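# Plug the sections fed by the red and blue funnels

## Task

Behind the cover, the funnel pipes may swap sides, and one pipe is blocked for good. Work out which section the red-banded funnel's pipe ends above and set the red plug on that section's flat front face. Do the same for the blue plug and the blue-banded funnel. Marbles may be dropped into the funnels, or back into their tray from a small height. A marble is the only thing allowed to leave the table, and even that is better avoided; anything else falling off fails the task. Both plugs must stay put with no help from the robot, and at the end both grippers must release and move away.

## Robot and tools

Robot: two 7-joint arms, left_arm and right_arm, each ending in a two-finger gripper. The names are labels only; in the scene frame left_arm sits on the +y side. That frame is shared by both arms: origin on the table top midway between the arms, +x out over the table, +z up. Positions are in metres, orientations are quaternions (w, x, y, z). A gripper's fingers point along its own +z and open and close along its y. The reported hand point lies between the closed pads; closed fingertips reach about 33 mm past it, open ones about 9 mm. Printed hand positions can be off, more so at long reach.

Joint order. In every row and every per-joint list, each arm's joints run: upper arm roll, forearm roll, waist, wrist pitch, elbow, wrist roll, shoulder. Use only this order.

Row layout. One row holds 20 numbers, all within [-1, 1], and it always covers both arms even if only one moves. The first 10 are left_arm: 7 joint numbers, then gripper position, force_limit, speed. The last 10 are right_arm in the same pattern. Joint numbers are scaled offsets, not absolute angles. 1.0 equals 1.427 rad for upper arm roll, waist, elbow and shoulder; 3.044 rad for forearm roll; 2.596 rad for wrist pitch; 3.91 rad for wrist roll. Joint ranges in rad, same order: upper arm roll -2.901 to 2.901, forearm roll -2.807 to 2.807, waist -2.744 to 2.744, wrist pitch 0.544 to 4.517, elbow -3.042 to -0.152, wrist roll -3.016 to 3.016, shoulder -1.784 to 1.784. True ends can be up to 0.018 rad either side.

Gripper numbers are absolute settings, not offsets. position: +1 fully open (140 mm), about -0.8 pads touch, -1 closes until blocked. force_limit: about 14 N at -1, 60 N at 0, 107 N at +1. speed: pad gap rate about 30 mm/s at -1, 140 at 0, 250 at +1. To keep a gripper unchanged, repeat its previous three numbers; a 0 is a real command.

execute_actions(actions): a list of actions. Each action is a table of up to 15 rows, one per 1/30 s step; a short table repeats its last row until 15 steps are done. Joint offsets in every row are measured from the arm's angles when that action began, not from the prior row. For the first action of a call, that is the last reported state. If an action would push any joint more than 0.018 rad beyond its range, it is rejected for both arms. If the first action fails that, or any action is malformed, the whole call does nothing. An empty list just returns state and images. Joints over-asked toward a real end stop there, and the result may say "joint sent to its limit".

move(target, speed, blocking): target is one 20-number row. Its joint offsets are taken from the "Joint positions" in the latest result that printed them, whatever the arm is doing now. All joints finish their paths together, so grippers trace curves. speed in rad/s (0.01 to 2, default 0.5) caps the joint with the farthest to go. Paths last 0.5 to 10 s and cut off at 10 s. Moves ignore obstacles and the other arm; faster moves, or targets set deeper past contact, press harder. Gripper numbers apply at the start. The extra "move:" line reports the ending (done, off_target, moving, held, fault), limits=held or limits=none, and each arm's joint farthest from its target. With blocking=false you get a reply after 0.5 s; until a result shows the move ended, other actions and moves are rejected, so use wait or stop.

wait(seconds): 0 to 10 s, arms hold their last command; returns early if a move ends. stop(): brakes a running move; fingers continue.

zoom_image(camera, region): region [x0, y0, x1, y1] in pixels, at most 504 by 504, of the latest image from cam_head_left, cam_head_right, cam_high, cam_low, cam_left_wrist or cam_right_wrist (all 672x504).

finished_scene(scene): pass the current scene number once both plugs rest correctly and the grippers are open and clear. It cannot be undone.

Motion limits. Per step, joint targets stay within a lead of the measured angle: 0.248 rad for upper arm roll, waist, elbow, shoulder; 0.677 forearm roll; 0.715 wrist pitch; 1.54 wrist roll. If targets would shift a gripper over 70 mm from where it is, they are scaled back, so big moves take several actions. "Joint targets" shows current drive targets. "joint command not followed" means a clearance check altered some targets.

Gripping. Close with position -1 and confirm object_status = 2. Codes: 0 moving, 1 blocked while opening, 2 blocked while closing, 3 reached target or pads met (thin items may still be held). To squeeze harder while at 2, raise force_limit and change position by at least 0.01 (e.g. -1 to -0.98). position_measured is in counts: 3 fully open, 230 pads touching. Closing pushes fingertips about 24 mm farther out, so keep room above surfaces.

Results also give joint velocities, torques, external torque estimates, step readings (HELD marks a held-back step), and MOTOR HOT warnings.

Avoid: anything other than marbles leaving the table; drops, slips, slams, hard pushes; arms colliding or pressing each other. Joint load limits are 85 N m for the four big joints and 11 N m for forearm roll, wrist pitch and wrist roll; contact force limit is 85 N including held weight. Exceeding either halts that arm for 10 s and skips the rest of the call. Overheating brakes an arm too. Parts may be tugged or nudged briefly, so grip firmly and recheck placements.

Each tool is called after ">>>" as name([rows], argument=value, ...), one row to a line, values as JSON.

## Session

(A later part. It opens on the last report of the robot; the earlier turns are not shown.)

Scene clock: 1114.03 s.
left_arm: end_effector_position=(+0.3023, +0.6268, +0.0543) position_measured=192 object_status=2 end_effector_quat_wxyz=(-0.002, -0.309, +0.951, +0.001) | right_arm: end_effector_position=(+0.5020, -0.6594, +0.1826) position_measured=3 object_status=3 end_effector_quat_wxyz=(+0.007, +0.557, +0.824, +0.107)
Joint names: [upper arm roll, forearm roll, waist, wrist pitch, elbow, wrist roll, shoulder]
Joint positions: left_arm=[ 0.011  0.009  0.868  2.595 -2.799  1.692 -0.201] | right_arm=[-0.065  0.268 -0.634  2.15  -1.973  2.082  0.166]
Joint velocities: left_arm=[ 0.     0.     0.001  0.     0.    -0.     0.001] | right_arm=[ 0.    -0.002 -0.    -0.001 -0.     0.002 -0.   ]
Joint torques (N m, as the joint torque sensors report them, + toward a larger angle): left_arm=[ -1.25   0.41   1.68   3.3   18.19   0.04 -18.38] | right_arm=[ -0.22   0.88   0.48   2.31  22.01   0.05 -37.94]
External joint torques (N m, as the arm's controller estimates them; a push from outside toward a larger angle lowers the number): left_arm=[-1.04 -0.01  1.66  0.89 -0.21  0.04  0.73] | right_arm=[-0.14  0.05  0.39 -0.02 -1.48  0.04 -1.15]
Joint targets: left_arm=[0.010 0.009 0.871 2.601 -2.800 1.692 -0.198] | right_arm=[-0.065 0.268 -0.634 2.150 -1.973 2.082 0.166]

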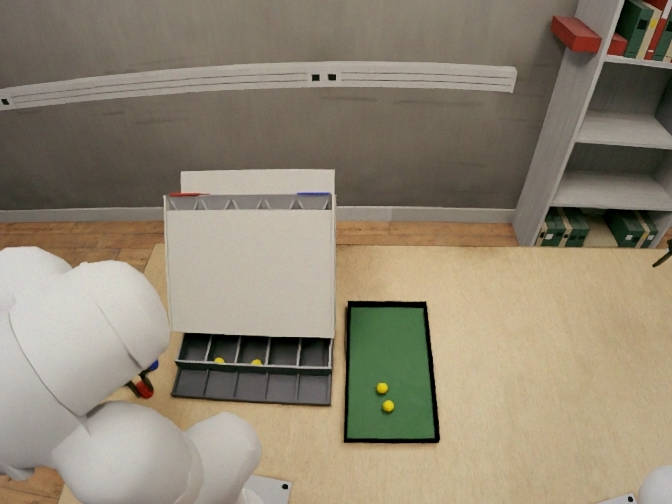

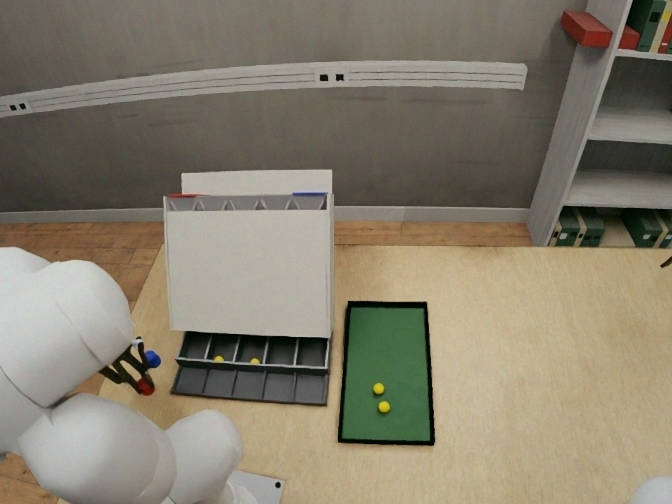

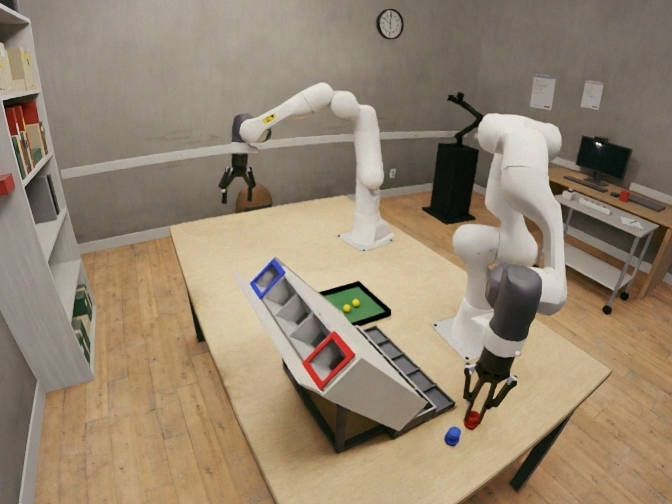

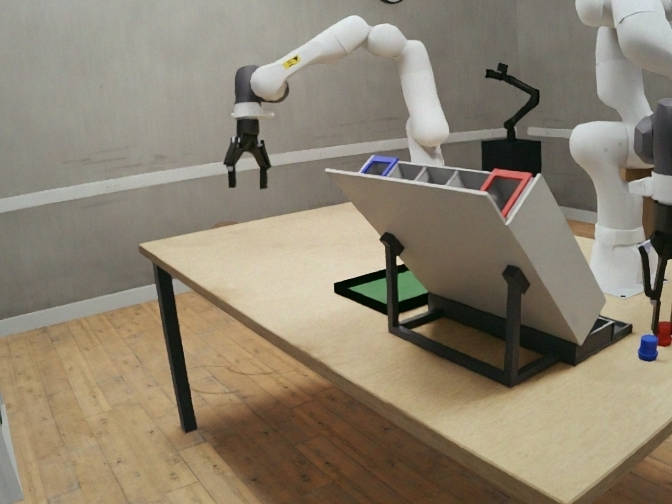

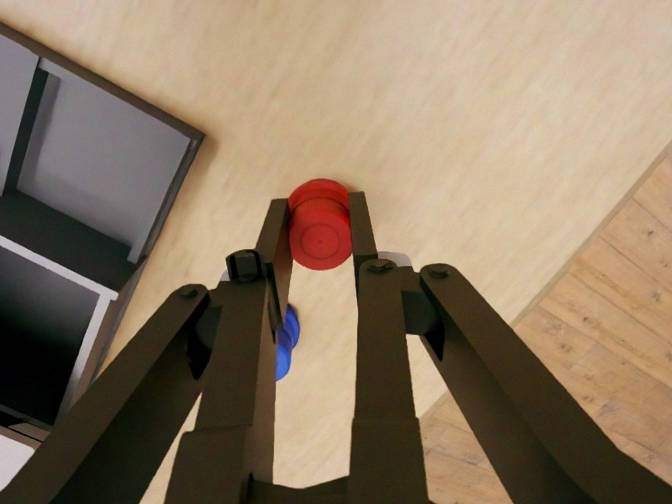

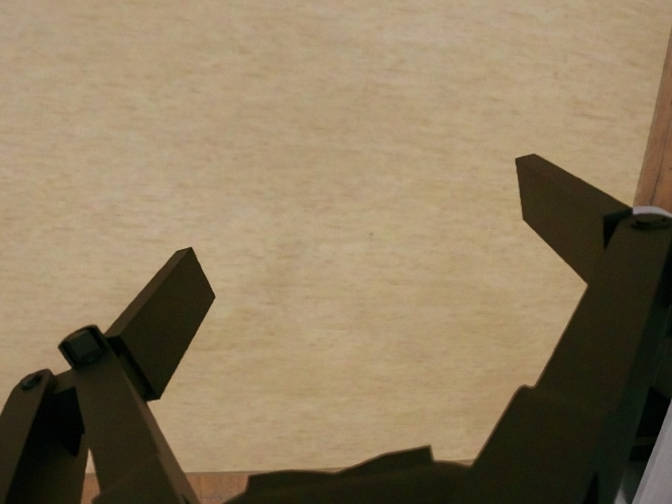

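>>> execute_actions([
  [[0,0,0,0,0,0,-0.0036,-1,0,-0.3,0,0,0,0,0,0,0,1,-0.5,0],[0,0,0,-0.0039,0.001,0,-0.0128,-1,0,-0.3,0,0,0,0,0,0,0,1,-0.5,0],[0,0,-0.0037,-0.0154,0.002,-0.0179,-0.0270,-1,0,-0.3,0,0,0,0,0,0,0,1,-0.5,0],[0,0,-0.0140,-0.0308,0.001,-0.0384,-0.0453,-1,0,-0.3,0,0,0,0,0,0,0,1,-0.5,0],[0,0,-0.0302,-0.0462,-0.0011,-0.0588,-0.0650,-1,0,-0.3,0,0,0,0,0,0,0,1,-0.5,0],[0,0,-0.0513,-0.0578,-0.0069,-0.0793,-0.0835,-1,0,-0.3,0,0,0,0,0,0,0,1,-0.5,0],[0,0,-0.0765,-0.0655,-0.0155,-0.0972,-0.0982,-1,0,-0.3,0,0,0,0,0,0,0,1,-0.5,0],[0,0,-0.1047,-0.0674,-0.0259,-0.0972,-0.1106,-1,0,-0.3,0,0,0,0,0,0,0,1,-0.5,0],[0,0,-0.1352,-0.0655,-0.0371,-0.0972,-0.1240,-1,0,-0.3,0,0,0,0,0,0,0,1,-0.5,0],[0,0,-0.1671,-0.0616,-0.0488,-0.0972,-0.1381,-1,0,-0.3,0,0,0,0,0,0,0,1,-0.5,0],[0,0,-0.1994,-0.0586,-0.0608,-0.0972,-0.1523,-1,0,-0.3,0,0,0,0,0,0,0,1,-0.5,0],[0,0,-0.2313,-0.0566,-0.0725,-0.0946,-0.1664,-1,0,-0.3,0,0,0,0,0,0,0,1,-0.5,0],[0,0,-0.2618,-0.0559,-0.0837,-0.0895,-0.1798,-1,0,-0.3,0,0,0,0,0,0,0,1,-0.5,0],[0,0,-0.2900,-0.0559,-0.0941,-0.0818,-0.1922,-1,0,-0.3,0,0,0,0,0,0,0,1,-0.5,0],[0,0,-0.3152,-0.0562,-0.1034,-0.0742,-0.2033,-1,0,-0.3,0,0,0,0,0,0,0,1,-0.5,0]],
  [[0,0,-0.0868,-0.0058,-0.0327,-0.008,-0.0352,-1,0,-0.3,0,0,0,0,0,0,0,1,-0.5,0],[0,0,-0.1030,-0.0062,-0.0398,-0.005,-0.0364,-1,0,-0.3,0,0,0,0,0,0,0,1,-0.5,0],[0,0,-0.1134,-0.0006,-0.0453,-0.003,-0.0324,-1,0,-0.3,0,0,0,0,0,0,0,1,-0.5,0],[0,0,-0.1170,0.0124,-0.0486,-0.002,-0.0238,-1,0,-0.3,0,0,0,0,0,0,0,1,-0.5,0],[0,0,-0.1170,0.0271,-0.0507,-0.002,-0.0132,-1,0,-0.3,0,0,0,0,0,0,0,1,-0.5,0],[0,0,-0.1170,0.0401,-0.0527,-0.002,-0.0030,-1,0,-0.3,0,0,0,0,0,0,0,1,-0.5,0],[0,0,-0.1170,0.0503,-0.0546,-0.002,0.0056,-1,0,-0.3,0,0,0,0,0,0,0,1,-0.5,0],[0,0,-0.1170,0.0564,-0.0560,-0.002,0.0115,-1,0,-0.3,0,0,0,0,0,0,0,1,-0.5,0],[0,0,-0.1170,0.0585,-0.0567,-0.002,0.0137,-1,0,-0.3,0,0,0,0,0,0,0,1,-0.5,0],[0,0,-0.1170,0.0555,-0.0567,-0.002,0.0137,-1,0,-0.3,0,0,0,0,0,0,0,1,-0.5,0],[0,0,-0.1170,0.0475,-0.0567,-0.002,0.0137,-1,0,-0.3,0,0,0,0,0,0,0,1,-0.5,0],[0,0,-0.1170,0.0398,-0.0567,-0.002,0.0137,-1,0,-0.3,0,0,0,0,0,0,0,1,-0.5,0],[0,0,-0.1170,0.0381,-0.0567,-0.002,0.0137,-0.25,0,0.5,0,0,0,0,0,0,0,1,-0.5,0],[0,0,-0.1170,0.0381,-0.0567,-0.002,0.0137,-0.25,0,0.5,0,0,0,0,0,0,0,1,-0.5,0],[0,0,-0.1170,0.0381,-0.0567,-0.002,0.0137,-0.25,0,0.5,0,0,0,0,0,0,0,1,-0.5,0]],
])

Scene clock: 1235.03 s.
left_arm: end_effector_position=(+0.3349, +0.4403, +0.0618) position_measured=177 object_status=0 end_effector_quat_wxyz=(+0.002, -0.173, +0.985, +0.001) | right_arm: end_effector_position=(+0.5020, -0.6594, +0.1826) position_measured=3 object_status=3 end_effector_quat_wxyz=(+0.007, +0.557, +0.824, +0.107)
Joint names: [upper arm roll, forearm roll, waist, wrist pitch, elbow, wrist roll, shoulder]
Joint positions: left_arm=[ 0.008  0.009  0.342  2.559 -2.99   1.443 -0.434] | right_arm=[-0.065  0.268 -0.634  2.15  -1.973  2.082  0.166]
Joint velocities: left_arm=[ 0.001  0.001 -0.004  0.001 -0.001 -0.001  0.006] | right_arm=[ 0.     0.001 -0.001 -0.001  0.     0.002 -0.002]
Joint torques (N m, as the joint torque sensors report them, + toward a larger angle): left_arm=[ -0.13   0.45  -0.58   2.66  17.93  -0.21 -10.09] | right_arm=[  0.09   0.88   0.68   2.29  22.01   0.07 -37.31]
External joint torques (N m, as the arm's controller estimates them; a push from outside toward a larger angle lowers the number): left_arm=[ 0.35  0.   -0.56  0.17 -1.32 -0.21  1.69] | right_arm=[ 0.29  0.05  0.71 -0.07 -1.65  0.05 -0.2 ]
External joint torques at the end of the 1st action: left_arm=[-1.65  0.05  0.21 -0.37 -1.52 -0.18 -1.75] | right_arm=[-0.2   0.01  0.77 -0.03 -1.62  0.05 -0.71]
Joint targets: left_arm=[0.010 0.009 0.339 2.561 -2.992 1.440 -0.431] | right_arm=[-0.065 0.268 -0.634 2.150 -1.973 2.082 0.166]
Step readings (joint positions; steps 1 to 15: 1st action; 16 to 30: 2nd action):
0: left_arm=[0.011 0.009 0.868 2.595 -2.799 1.692 -0.201] | right_arm=[-0.065 0.268 -0.634 2.150 -1.973 2.082 0.166]
1: left_arm=[0.011 0.009 0.868 2.594 -2.799 1.692 -0.202] | right_arm=[-0.065 0.268 -0.634 2.150 -1.973 2.082 0.166]
2: left_arm=[0.011 0.009 0.868 2.593 -2.799 1.692 -0.204] | right_arm=[-0.065 0.268 -0.634 2.150 -1.973 2.082 0.166]
4: left_arm=[0.012 0.009 0.864 2.575 -2.800 1.672 -0.224] | right_arm=[-0.065 0.268 -0.634 2.150 -1.973 2.082 0.166]
8: left_arm=[0.015 0.009 0.789 2.502 -2.812 1.565 -0.312] | right_arm=[-0.065 0.268 -0.634 2.150 -1.973 2.082 0.166]
15: left_arm=[0.010 0.009 0.506 2.462 -2.911 1.448 -0.451] | right_arm=[-0.065 0.268 -0.634 2.150 -1.973 2.082 0.166]
16: left_arm=[0.009 0.009 0.466 2.460 -2.925 1.445 -0.467] | right_arm=[-0.065 0.268 -0.634 2.150 -1.973 2.082 0.166]
17: left_arm=[0.008 0.009 0.431 2.458 -2.937 1.443 -0.480] | right_arm=[-0.065 0.268 -0.634 2.150 -1.973 2.082 0.166]
19: left_arm=[0.007 0.009 0.380 2.463 -2.957 1.443 -0.489] | right_arm=[-0.065 0.268 -0.634 2.150 -1.973 2.082 0.166]
23: left_arm=[0.007 0.009 0.347 2.524 -2.981 1.443 -0.458] | right_arm=[-0.065 0.268 -0.634 2.150 -1.973 2.082 0.166]
30: Joint positions above

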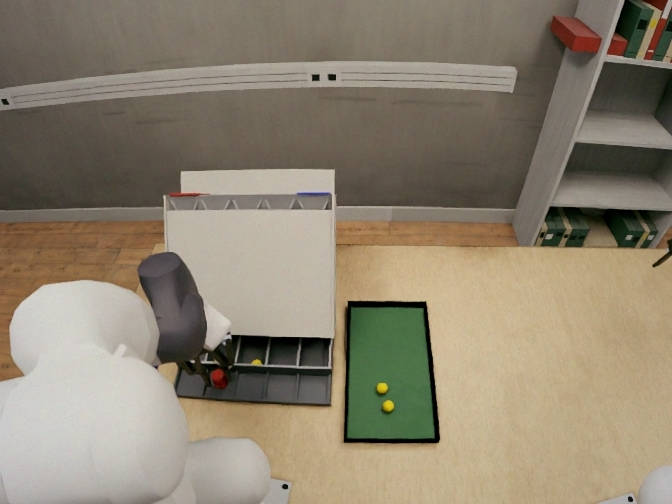

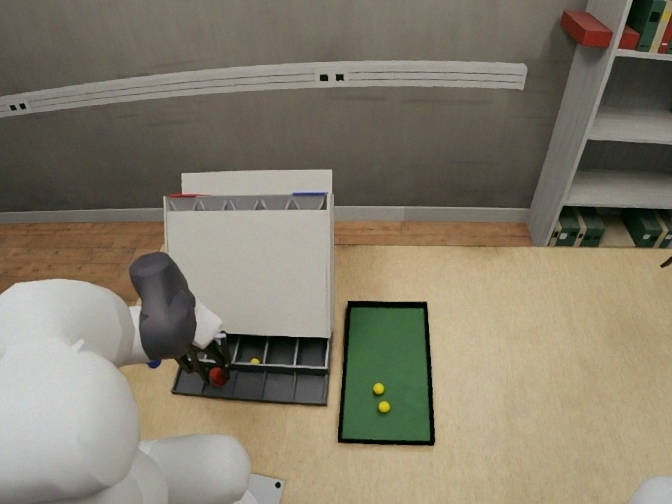

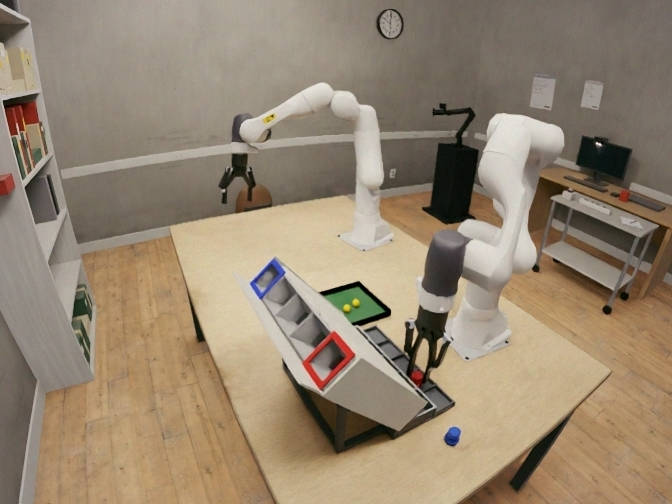

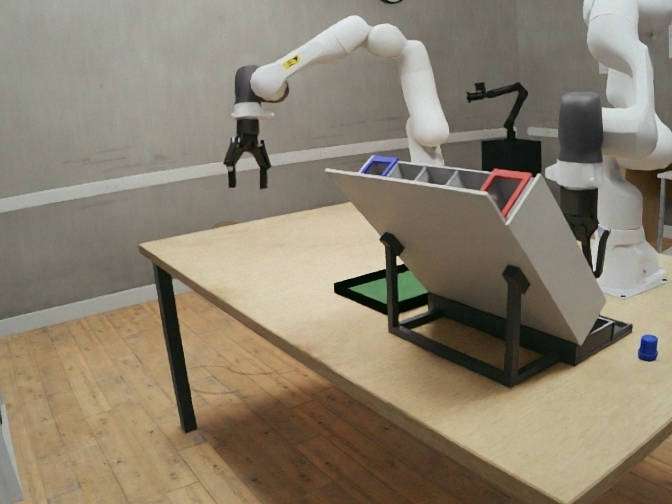

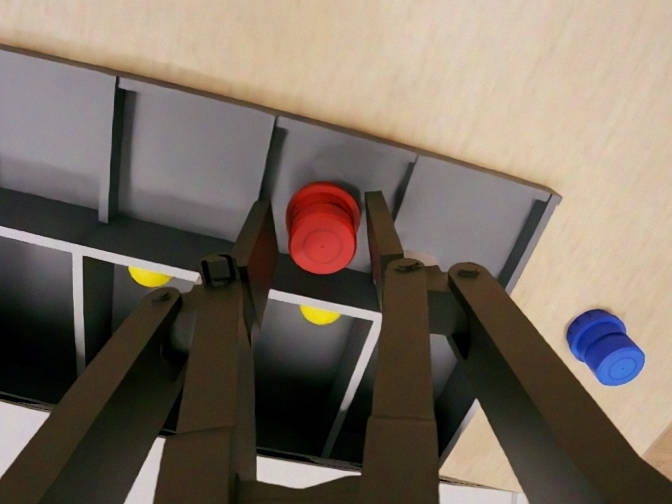

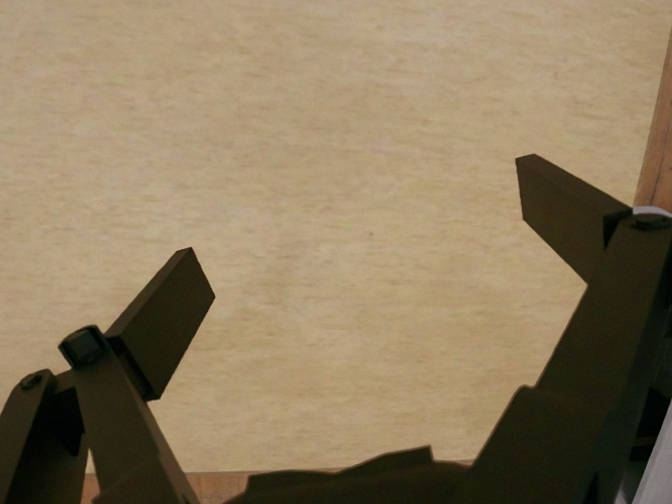

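>>> execute_actions(actions=[])

Scene clock: 1254.70 s.
left_arm: end_effector_position=(+0.3349, +0.4402, +0.0618) position_measured=160 object_status=3 end_effector_quat_wxyz=(+0.002, -0.173, +0.985, +0.001) | right_arm: end_effector_position=(+0.5020, -0.6594, +0.1826) position_measured=3 object_status=3 end_effector_quat_wxyz=(+0.007, +0.557, +0.824, +0.107)
Joint names: [upper arm roll, forearm roll, waist, wrist pitch, elbow, wrist roll, shoulder]
Joint positions: left_arm=[ 0.009  0.009  0.341  2.559 -2.99   1.443 -0.434] | right_arm=[-0.065  0.268 -0.634  2.15  -1.973  2.082  0.166]
Joint velocities: left_arm=[-0.001 -0.     0.    -0.    -0.001 -0.001 -0.001] | right_arm=[-0.     0.    -0.001  0.    -0.     0.001  0.   ]
Joint torques (N m, as the joint torque sensors report them, + toward a larger angle): left_arm=[ -0.37   0.33  -1.02   2.72  17.68  -0.18 -10.85] | right_arm=[  0.09   0.81   0.6    2.36  22.11   0.04 -37.69]
External joint torques (N m, as the arm's controller estimates them; a push from outside toward a larger angle lowers the number): left_arm=[ 0.11 -0.12 -0.99  0.29 -1.37 -0.18  0.8 ] | right_arm=[ 0.25 -0.02  0.59  0.01 -1.44  0.03 -0.78]
Joint targets: left_arm=[0.010 0.009 0.339 2.561 -2.992 1.440 -0.431] | right_arm=[-0.065 0.268 -0.634 2.150 -1.973 2.082 0.166]

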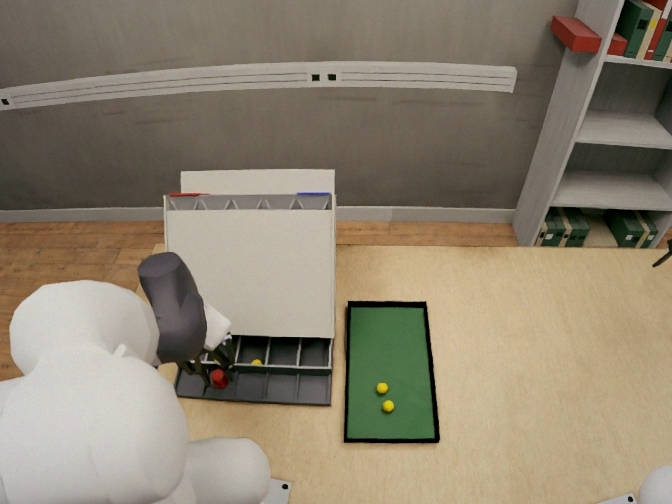

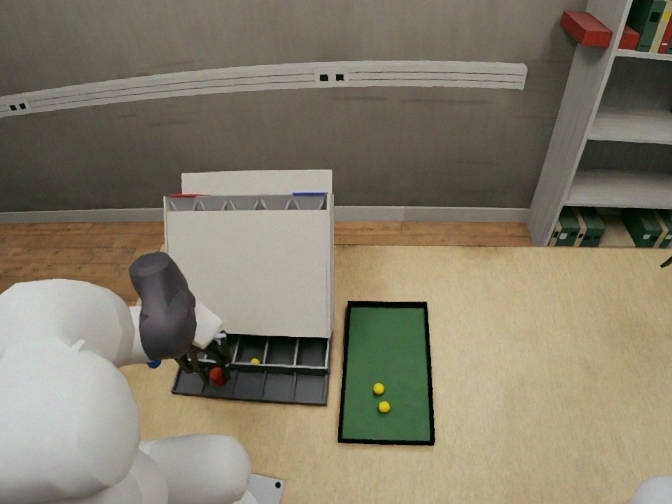

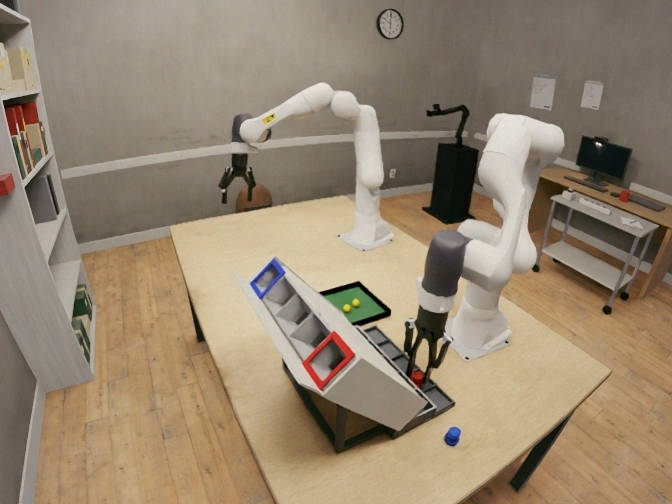

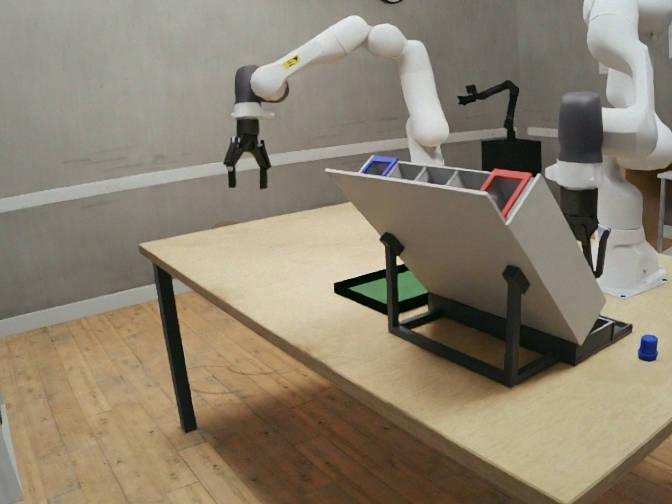

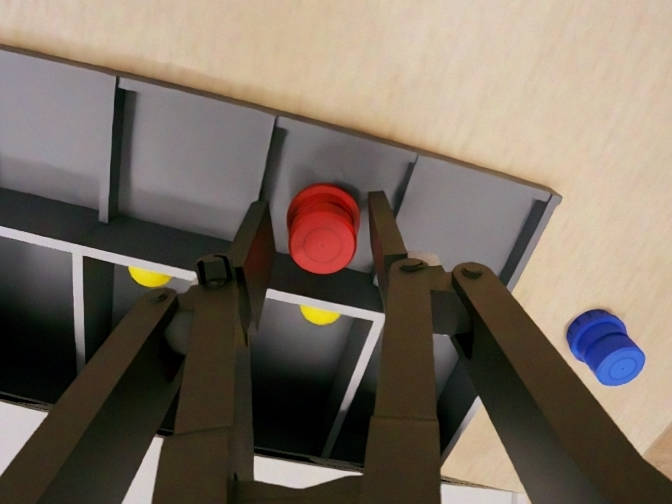

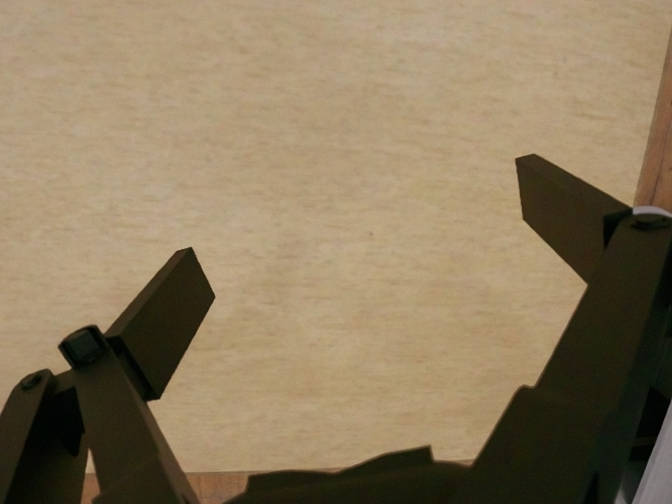

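>>> execute_actions([
  [[0,0,0,-0.0035,0.0013,0,-0.0049,-0.25,0,0.5,0,0,0,0,0,0,0,1,-0.5,0],[0,0,0,-0.0227,0.0045,0,-0.0172,-0.25,0,0.5,0,0,0,0,0,0,0,1,-0.5,0],[0,0,-0.0008,-0.0535,0.0086,0,-0.0333,-0.25,0,0.5,0,0,0,0,0,0,0,1,-0.5,0],[0,0,-0.0082,-0.0728,0.0128,-0.015,-0.0493,-0.25,0,0.5,0,0,0,0,0,0,0,1,-0.5,0],[0,0,-0.0228,-0.0805,0.016,-0.033,-0.0616,-0.25,0,0.5,0,0,0,0,0,0,0,1,-0.5,0],[0,0,-0.0452,-0.0767,0.0172,-0.051,-0.0665,-0.25,0,0.5,0,0,0,0,0,0,0,1,-0.5,0],[0,0,-0.0755,-0.0651,0.0172,-0.0665,-0.0665,-0.25,0,0.5,0,0,0,0,0,0,0,1,-0.5,0],[0,0,-0.1135,-0.0535,0.0172,-0.0665,-0.0665,-0.25,0,0.5,0,0,0,0,0,0,0,1,-0.5,0],[0,0,-0.1586,-0.0472,0.0172,-0.0665,-0.0665,-0.25,0,0.5,0,0,0,0,0,0,0,1,-0.5,0],[0,0,-0.2048,-0.0472,0.0172,-0.0665,-0.0665,-0.25,0,0.5,0,0,0,0,0,0,0,1,-0.5,0],[0,0,-0.2507,-0.0472,0.0172,-0.0665,-0.0665,-0.25,0,0.5,0,0,0,0,0,0,0,1,-0.5,0],[0,0,-0.2957,-0.0472,0.0179,-0.0665,-0.0657,-0.25,0,0.5,0,0,0,0,0,0,0,1,-0.5,0],[0,0,-0.3397,-0.0466,0.0224,-0.0665,-0.0596,-0.25,0,0.5,0,0,0,0,0,0,0,1,-0.5,0],[0,0,-0.3825,-0.0424,0.0318,-0.0665,-0.047,-0.25,0,0.5,0,0,0,0,0,0,0,1,-0.5,0],[0,0,-0.4235,-0.0362,0.0451,-0.0665,-0.0291,-0.25,0,0.5,0,0,0,0,0,0,0,1,-0.5,0]],
  [[0,0,-0.1341,0.0154,0.0395,-0.008,0.0518,-0.25,0,0.5,0,0,0,0,0,0,0,1,-0.5,0],[0,0,-0.1715,0.0189,0.0572,-0.008,0.0748,-0.25,0,0.5,0,0,0,0,0,0,0,1,-0.5,0],[0,0,-0.2069,0.0266,0.0762,-0.008,0.1016,-0.25,0,0.5,0,0,0,0,0,0,0,1,-0.5,0],[0,0,-0.2404,0.0331,0.0975,-0.008,0.13,-0.25,0,0.5,0,0,0,0,0,0,0,1,-0.5,0],[0,0,-0.2719,0.0354,0.12,-0.008,0.1601,-0.25,0,0.5,0,0,0,0,0,0,0,1,-0.5,0],[0,0,-0.3015,0.0408,0.1442,-0.008,0.1915,-0.25,0,0.5,0,0,0,0,0,0,0,1,-0.5,0],[0,0,-0.3289,0.0439,0.1697,-0.008,0.2221,-0.25,0,0.5,0,0,0,0,0,0,0,1,-0.5,0],[0,0,-0.3506,0.0443,0.1923,-0.008,0.25,-0.25,0,0.5,0,0,0,0,0,0,0,1,-0.5,0],[0,0,-0.3676,0.0466,0.211,-0.008,0.2748,-0.25,0,0.5,0,0,0,0,0,0,0,1,-0.5,0],[0,0,-0.3798,0.0505,0.2247,-0.008,0.2952,-0.25,0,0.5,0,0,0,0,0,0,0,1,-0.5,0],[0,0,-0.3881,0.0578,0.2327,-0.008,0.3121,-0.25,0,0.5,0,0,0,0,0,0,0,1,-0.5,0],[0,0,-0.3923,0.0728,0.2352,-0.008,0.3252,-0.25,0,0.5,0,0,0,0,0,0,0,1,-0.5,0],[0,0,-0.3931,0.0844,0.2352,-0.008,0.335,-0.25,0,0.5,0,0,0,0,0,0,0,1,-0.5,0],[0,0,-0.3931,0.0844,0.2352,-0.008,0.3432,-0.25,0,0.5,0,0,0,0,0,0,0,1,-0.5,0],[0,0,-0.3931,0.0611,0.2352,-0.008,0.3479,-1,0,-0.5,0,0,0,0,0,0,0,1,-0.5,0]],
])

>>> execute_actions(actions=[])

Scene clock: 1375.70 s.
left_arm: end_effector_position=(+0.3366, +0.0571, +0.0553) position_measured=160 object_status=0 end_effector_quat_wxyz=(+0.009, +0.239, +0.971, -0.003) | right_arm: end_effector_position=(+0.5020, -0.6594, +0.1826) position_measured=3 object_status=3 end_effector_quat_wxyz=(+0.007, +0.557, +0.824, +0.107)
Joint names: [upper arm roll, forearm roll, waist, wrist pitch, elbow, wrist roll, shoulder]
Joint positions: left_arm=[ 0.005  0.009 -0.683  2.595 -2.622  1.247 -0.045] | right_arm=[-0.065  0.268 -0.634  2.15  -1.973  2.082  0.166]
Joint velocities: left_arm=[-0.001  0.001 -0.123  0.029  0.097 -0.018  0.431] | right_arm=[ 0.001  0.    -0.    -0.    -0.001 -0.001 -0.   ]
Joint torques (N m, as the joint torque sensors report them, + toward a larger angle): left_arm=[  1.63   0.44   1.89   2.62  19.38  -0.22 -26.66] | right_arm=[ -0.14   0.81   0.6    2.3   21.91   0.   -37.66]
External joint torques (N m, as the arm's controller estimates them; a push from outside toward a larger angle lowers the number): left_arm=[-1.32  0.26 -0.52  0.35  1.85 -0.22  1.5 ] | right_arm=[ 0.08 -0.02  0.66 -0.04 -1.62 -0.02 -0.75]
External joint torques at the end of the 1st action: left_arm=[-1.23 -0.06 -2.04  0.32  1.01 -0.32  0.12] | right_arm=[ 0.18  0.    0.3  -0.04 -1.43  0.09 -0.66]
Joint targets: left_arm=[0.010 0.009 -0.691 2.601 -2.614 1.238 -0.013] | right_arm=[-0.065 0.268 -0.634 2.150 -1.973 2.082 0.166]
Step readings (joint positions; steps 1 to 15: 1st action; 16 to 30: 2nd action):
0: left_arm=[0.009 0.009 0.341 2.559 -2.990 1.443 -0.434] | right_arm=[-0.065 0.268 -0.634 2.150 -1.973 2.082 0.166]
1: left_arm=[0.009 0.009 0.341 2.558 -2.990 1.443 -0.435] | right_arm=[-0.065 0.268 -0.634 2.150 -1.973 2.082 0.166]
2: left_arm=[0.009 0.009 0.341 2.549 -2.989 1.443 -0.439] | right_arm=[-0.065 0.268 -0.634 2.150 -1.973 2.082 0.166]
4: left_arm=[0.009 0.009 0.339 2.500 -2.985 1.438 -0.463] | right_arm=[-0.065 0.268 -0.634 2.150 -1.973 2.082 0.166]
8: left_arm=[0.013 0.009 0.263 2.437 -2.970 1.366 -0.516] | right_arm=[-0.065 0.268 -0.634 2.150 -1.973 2.082 0.166]
15: left_arm=[0.010 0.009 -0.130 2.442 -2.950 1.270 -0.510] | right_arm=[-0.065 0.268 -0.634 2.150 -1.973 2.082 0.166]
16: left_arm=[0.010 0.009 -0.190 2.449 -2.934 1.266 -0.491] | right_arm=[-0.065 0.268 -0.634 2.150 -1.973 2.082 0.166]
17: left_arm=[0.011 0.009 -0.248 2.456 -2.914 1.263 -0.465] | right_arm=[-0.065 0.268 -0.634 2.150 -1.973 2.082 0.166]
19: left_arm=[0.010 0.009 -0.355 2.476 -2.867 1.259 -0.405] | right_arm=[-0.065 0.268 -0.634 2.150 -1.973 2.082 0.166]
23: left_arm=[0.011 0.009 -0.537 2.515 -2.748 1.253 -0.250] | right_arm=[-0.065 0.268 -0.634 2.150 -1.973 2.082 0.166]
30: Joint positions above

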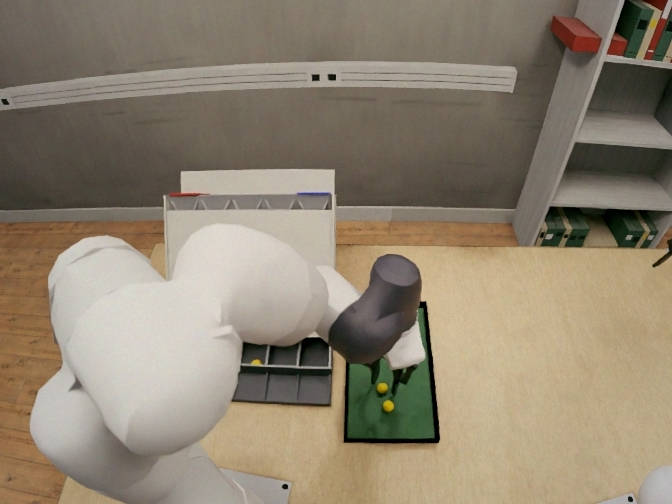

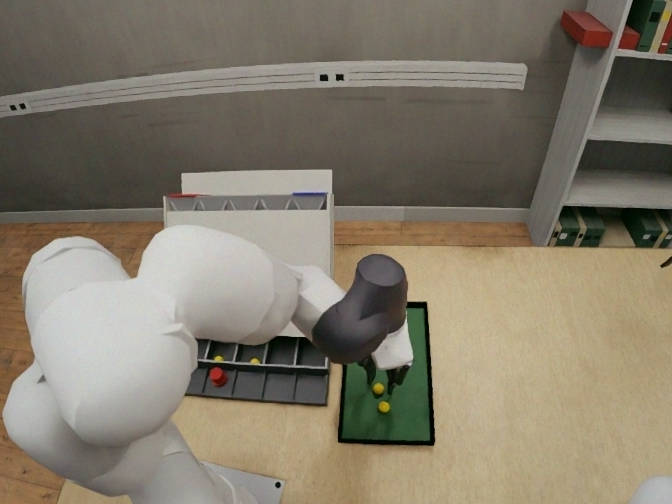

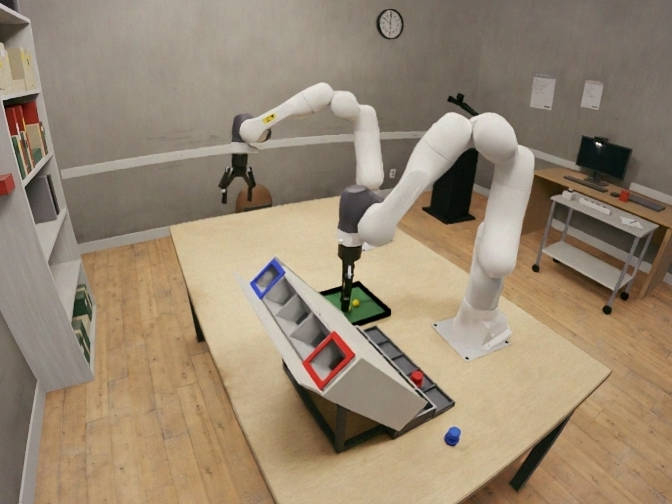

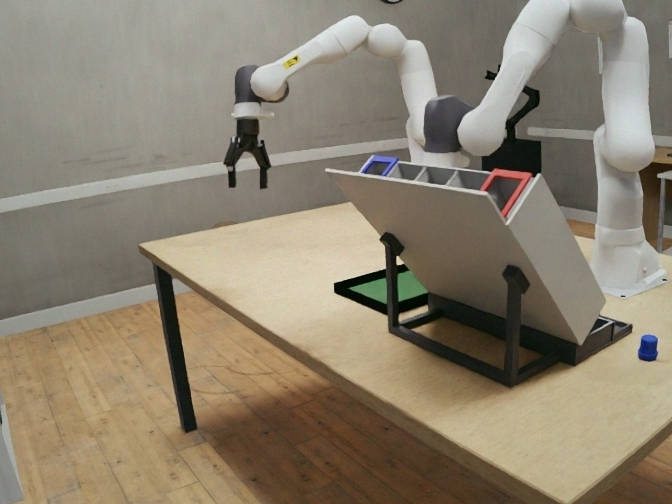

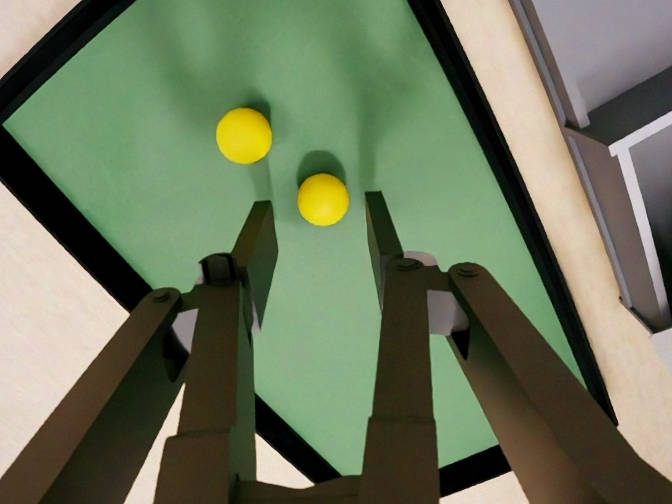

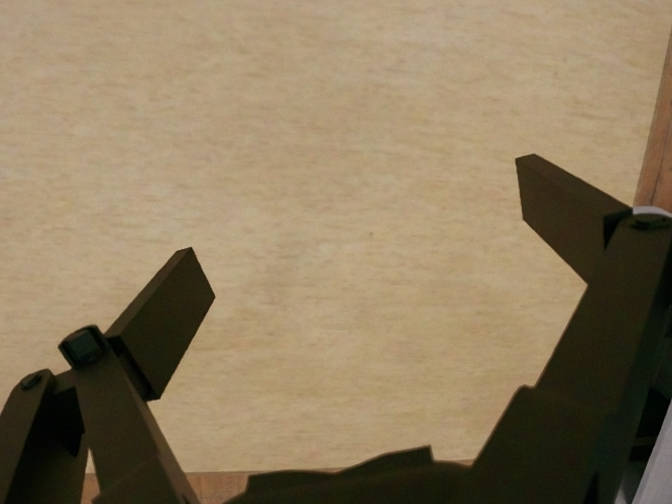

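Scene clock: 1375.70 s.
left_arm: end_effector_position=(+0.3366, +0.0571, +0.0553) position_measured=160 object_status=0 end_effector_quat_wxyz=(+0.009, +0.239, +0.971, -0.003) | right_arm: end_effector_position=(+0.5020, -0.6594, +0.1826) position_measured=3 object_status=3 end_effector_quat_wxyz=(+0.007, +0.557, +0.824, +0.107)
Joint names: [upper arm roll, forearm roll, waist, wrist pitch, elbow, wrist roll, shoulder]
Joint positions: left_arm=[ 0.005  0.009 -0.683  2.595 -2.622  1.247 -0.045] | right_arm=[-0.065  0.268 -0.634  2.15  -1.973  2.082  0.166]
Joint velocities: left_arm=[-0.001  0.001 -0.123  0.029  0.097 -0.018  0.431] | right_arm=[ 0.001  0.    -0.    -0.    -0.001 -0.001 -0.   ]
Joint torques (N m, as the joint torque sensors report them, + toward a larger angle): left_arm=[  1.63   0.44   1.89   2.62  19.38  -0.22 -26.66] | right_arm=[ -0.14   0.81   0.6    2.3   21.91   0.   -37.66]
External joint torques (N m, as the arm's controller estimates them; a push from outside toward a larger angle lowers the number): left_arm=[-1.32  0.26 -0.52  0.35  1.85 -0.22  1.5 ] | right_arm=[ 0.08 -0.02  0.66 -0.04 -1.62 -0.02 -0.75]
Joint targets: left_arm=[0.010 0.009 -0.691 2.601 -2.614 1.238 -0.013] | right_arm=[-0.065 0.268 -0.634 2.150 -1.973 2.082 0.166]

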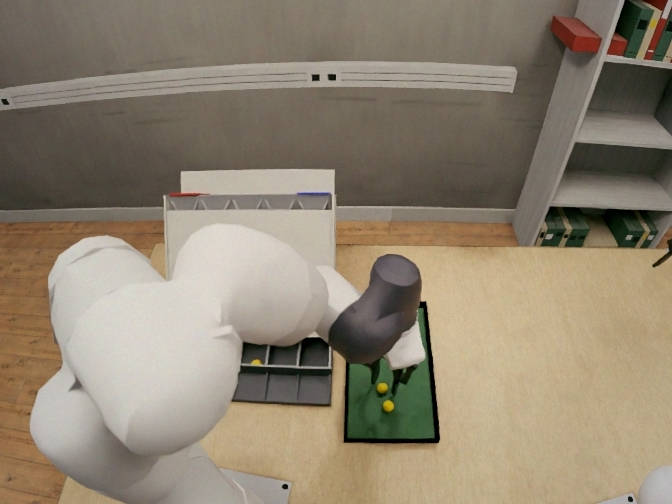

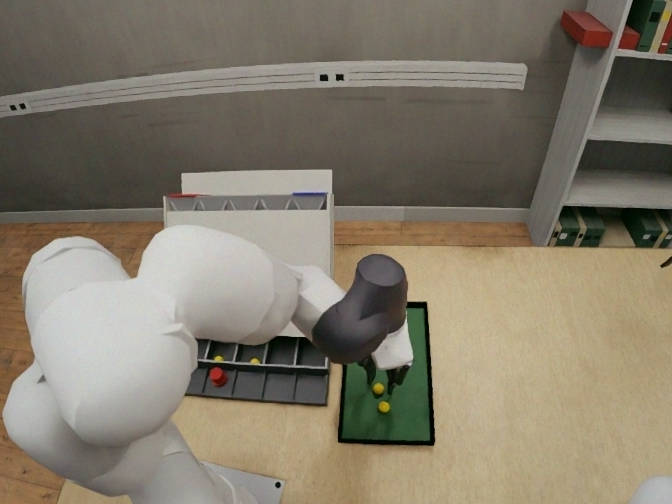

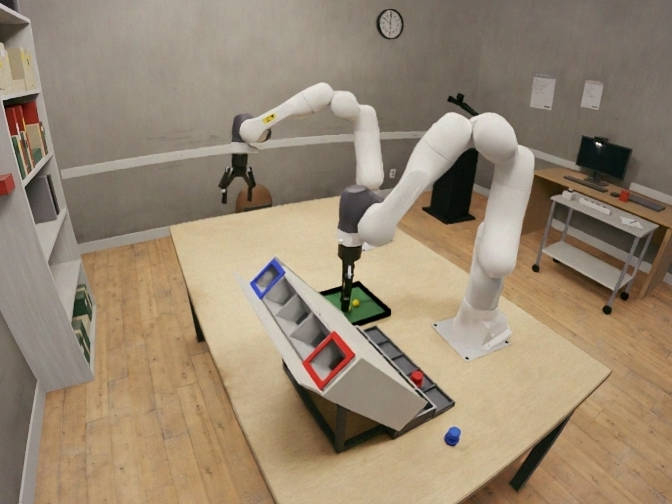

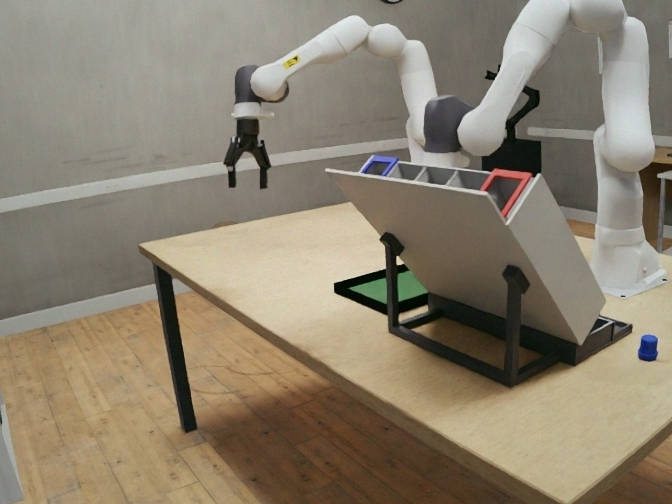

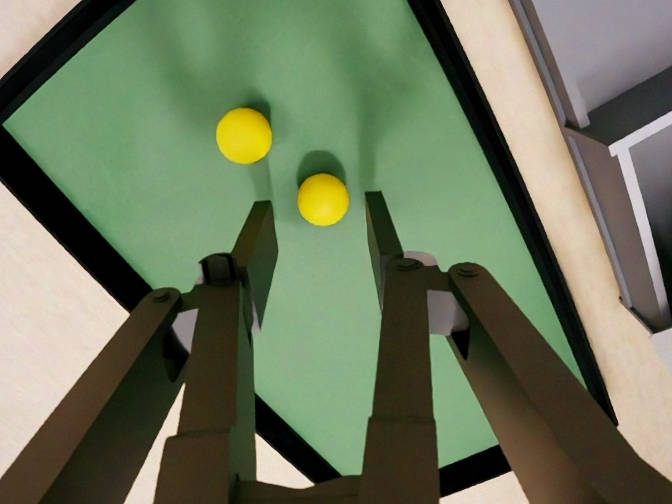

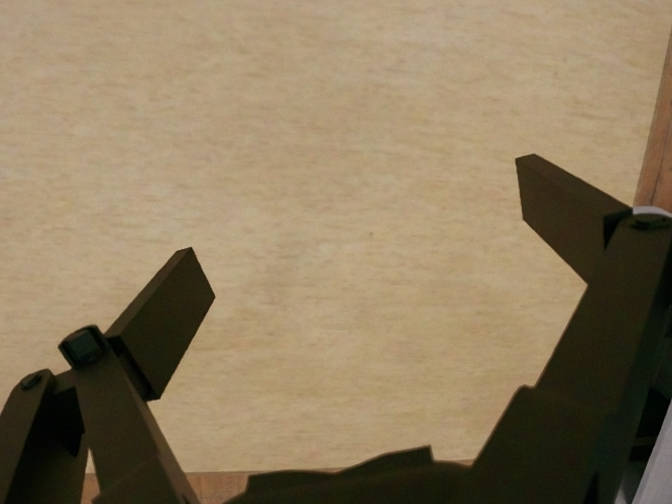

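>>> execute_actions(actions=[])

Scene clock: 1376.63 s.
left_arm: end_effector_position=(+0.3332, +0.0593, +0.0445) position_measured=199 object_status=2 end_effector_quat_wxyz=(+0.000, +0.238, +0.971, +0.003) | right_arm: end_effector_position=(+0.5020, -0.6594, +0.1826) position_measured=3 object_status=3 end_effector_quat_wxyz=(+0.007, +0.557, +0.824, +0.107)
Joint names: [upper arm roll, forearm roll, waist, wrist pitch, elbow, wrist roll, shoulder]
Joint positions: left_arm=[ 0.009  0.009 -0.689  2.599 -2.617  1.242 -0.015] | right_arm=[-0.065  0.268 -0.634  2.15  -1.973  2.082  0.166]
Joint velocities: left_arm=[-0.     0.001 -0.001  0.     0.    -0.002 -0.   ] | right_arm=[ 0.  0. -0.  0. -0.  0. -0.]
Joint torques (N m, as the joint torque sensors report them, + toward a larger angle): left_arm=[  0.31   0.28  -1.04   2.84  19.68  -0.29 -25.05] | right_arm=[ -0.23   0.83   0.56   2.28  21.67   0.05 -37.65]
External joint torques (N m, as the arm's controller estimates them; a push from outside toward a larger angle lowers the number): left_arm=[ 0.33 -0.13 -1.04  0.41  1.3  -0.29  0.57] | right_arm=[-0.05  0.    0.58 -0.05 -1.83  0.04 -0.8 ]
Joint targets: left_arm=[0.010 0.009 -0.691 2.601 -2.614 1.238 -0.013] | right_arm=[-0.065 0.268 -0.634 2.150 -1.973 2.082 0.166]

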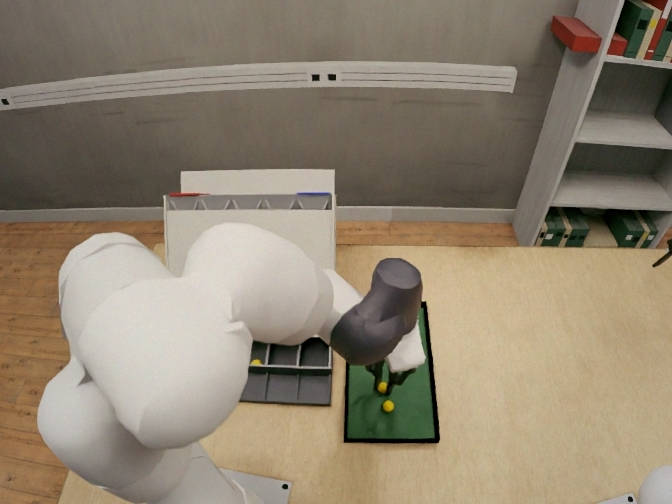

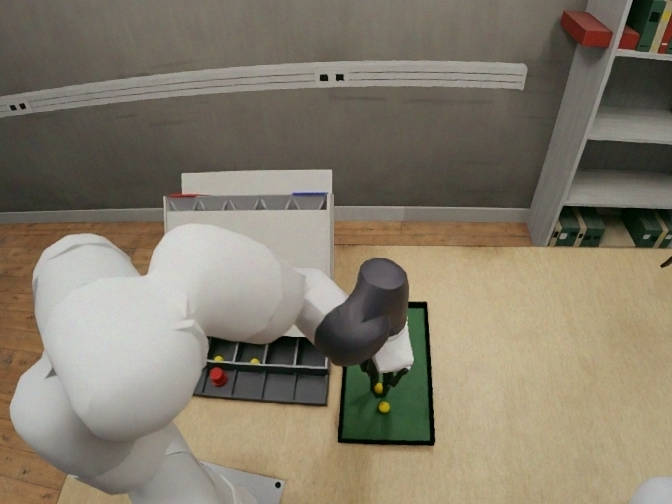

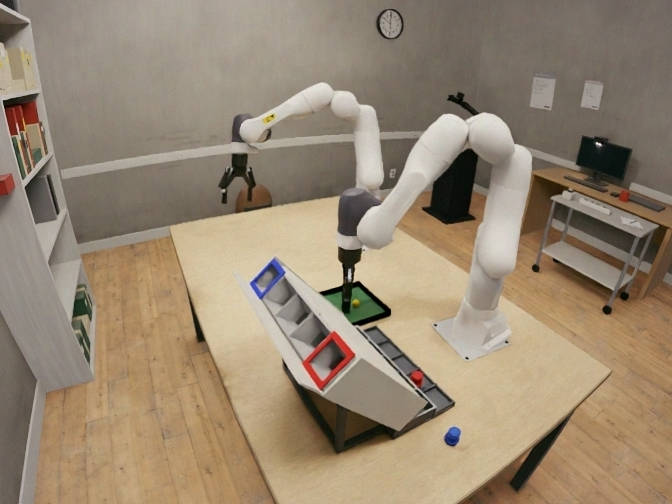

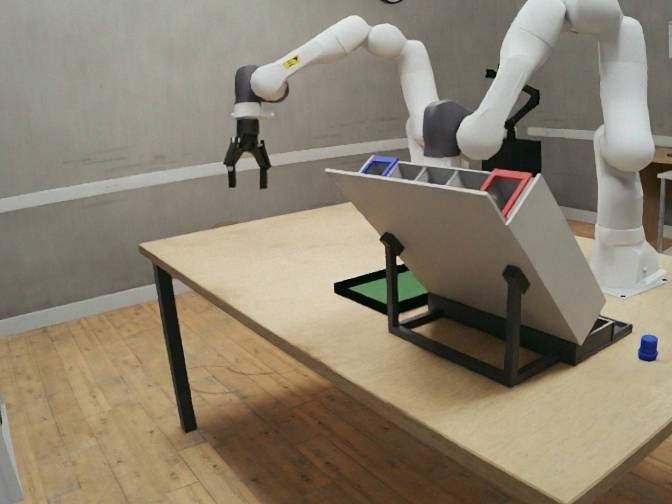

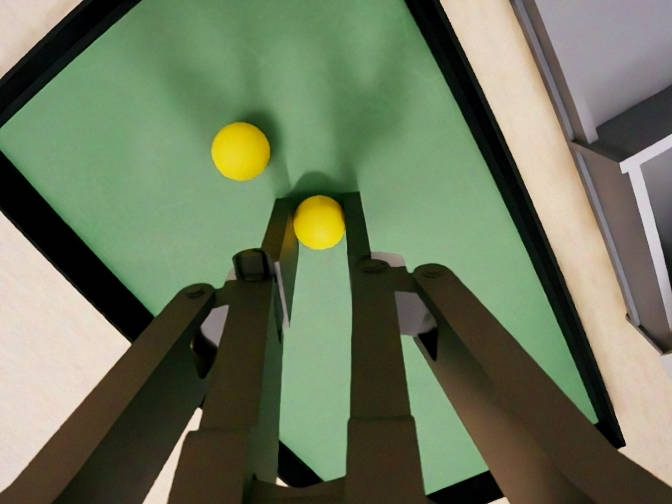

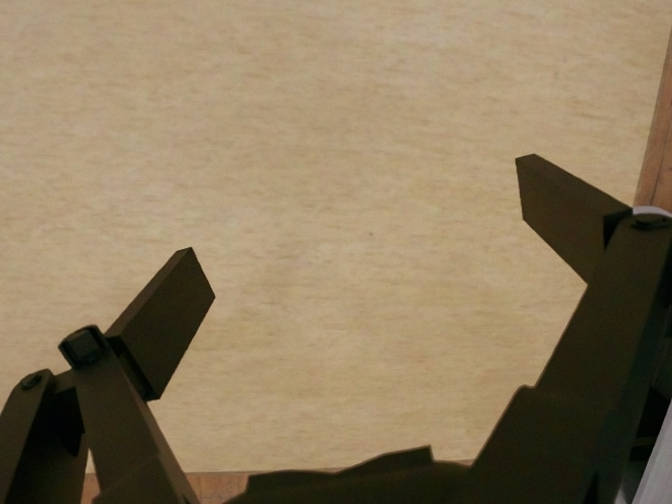

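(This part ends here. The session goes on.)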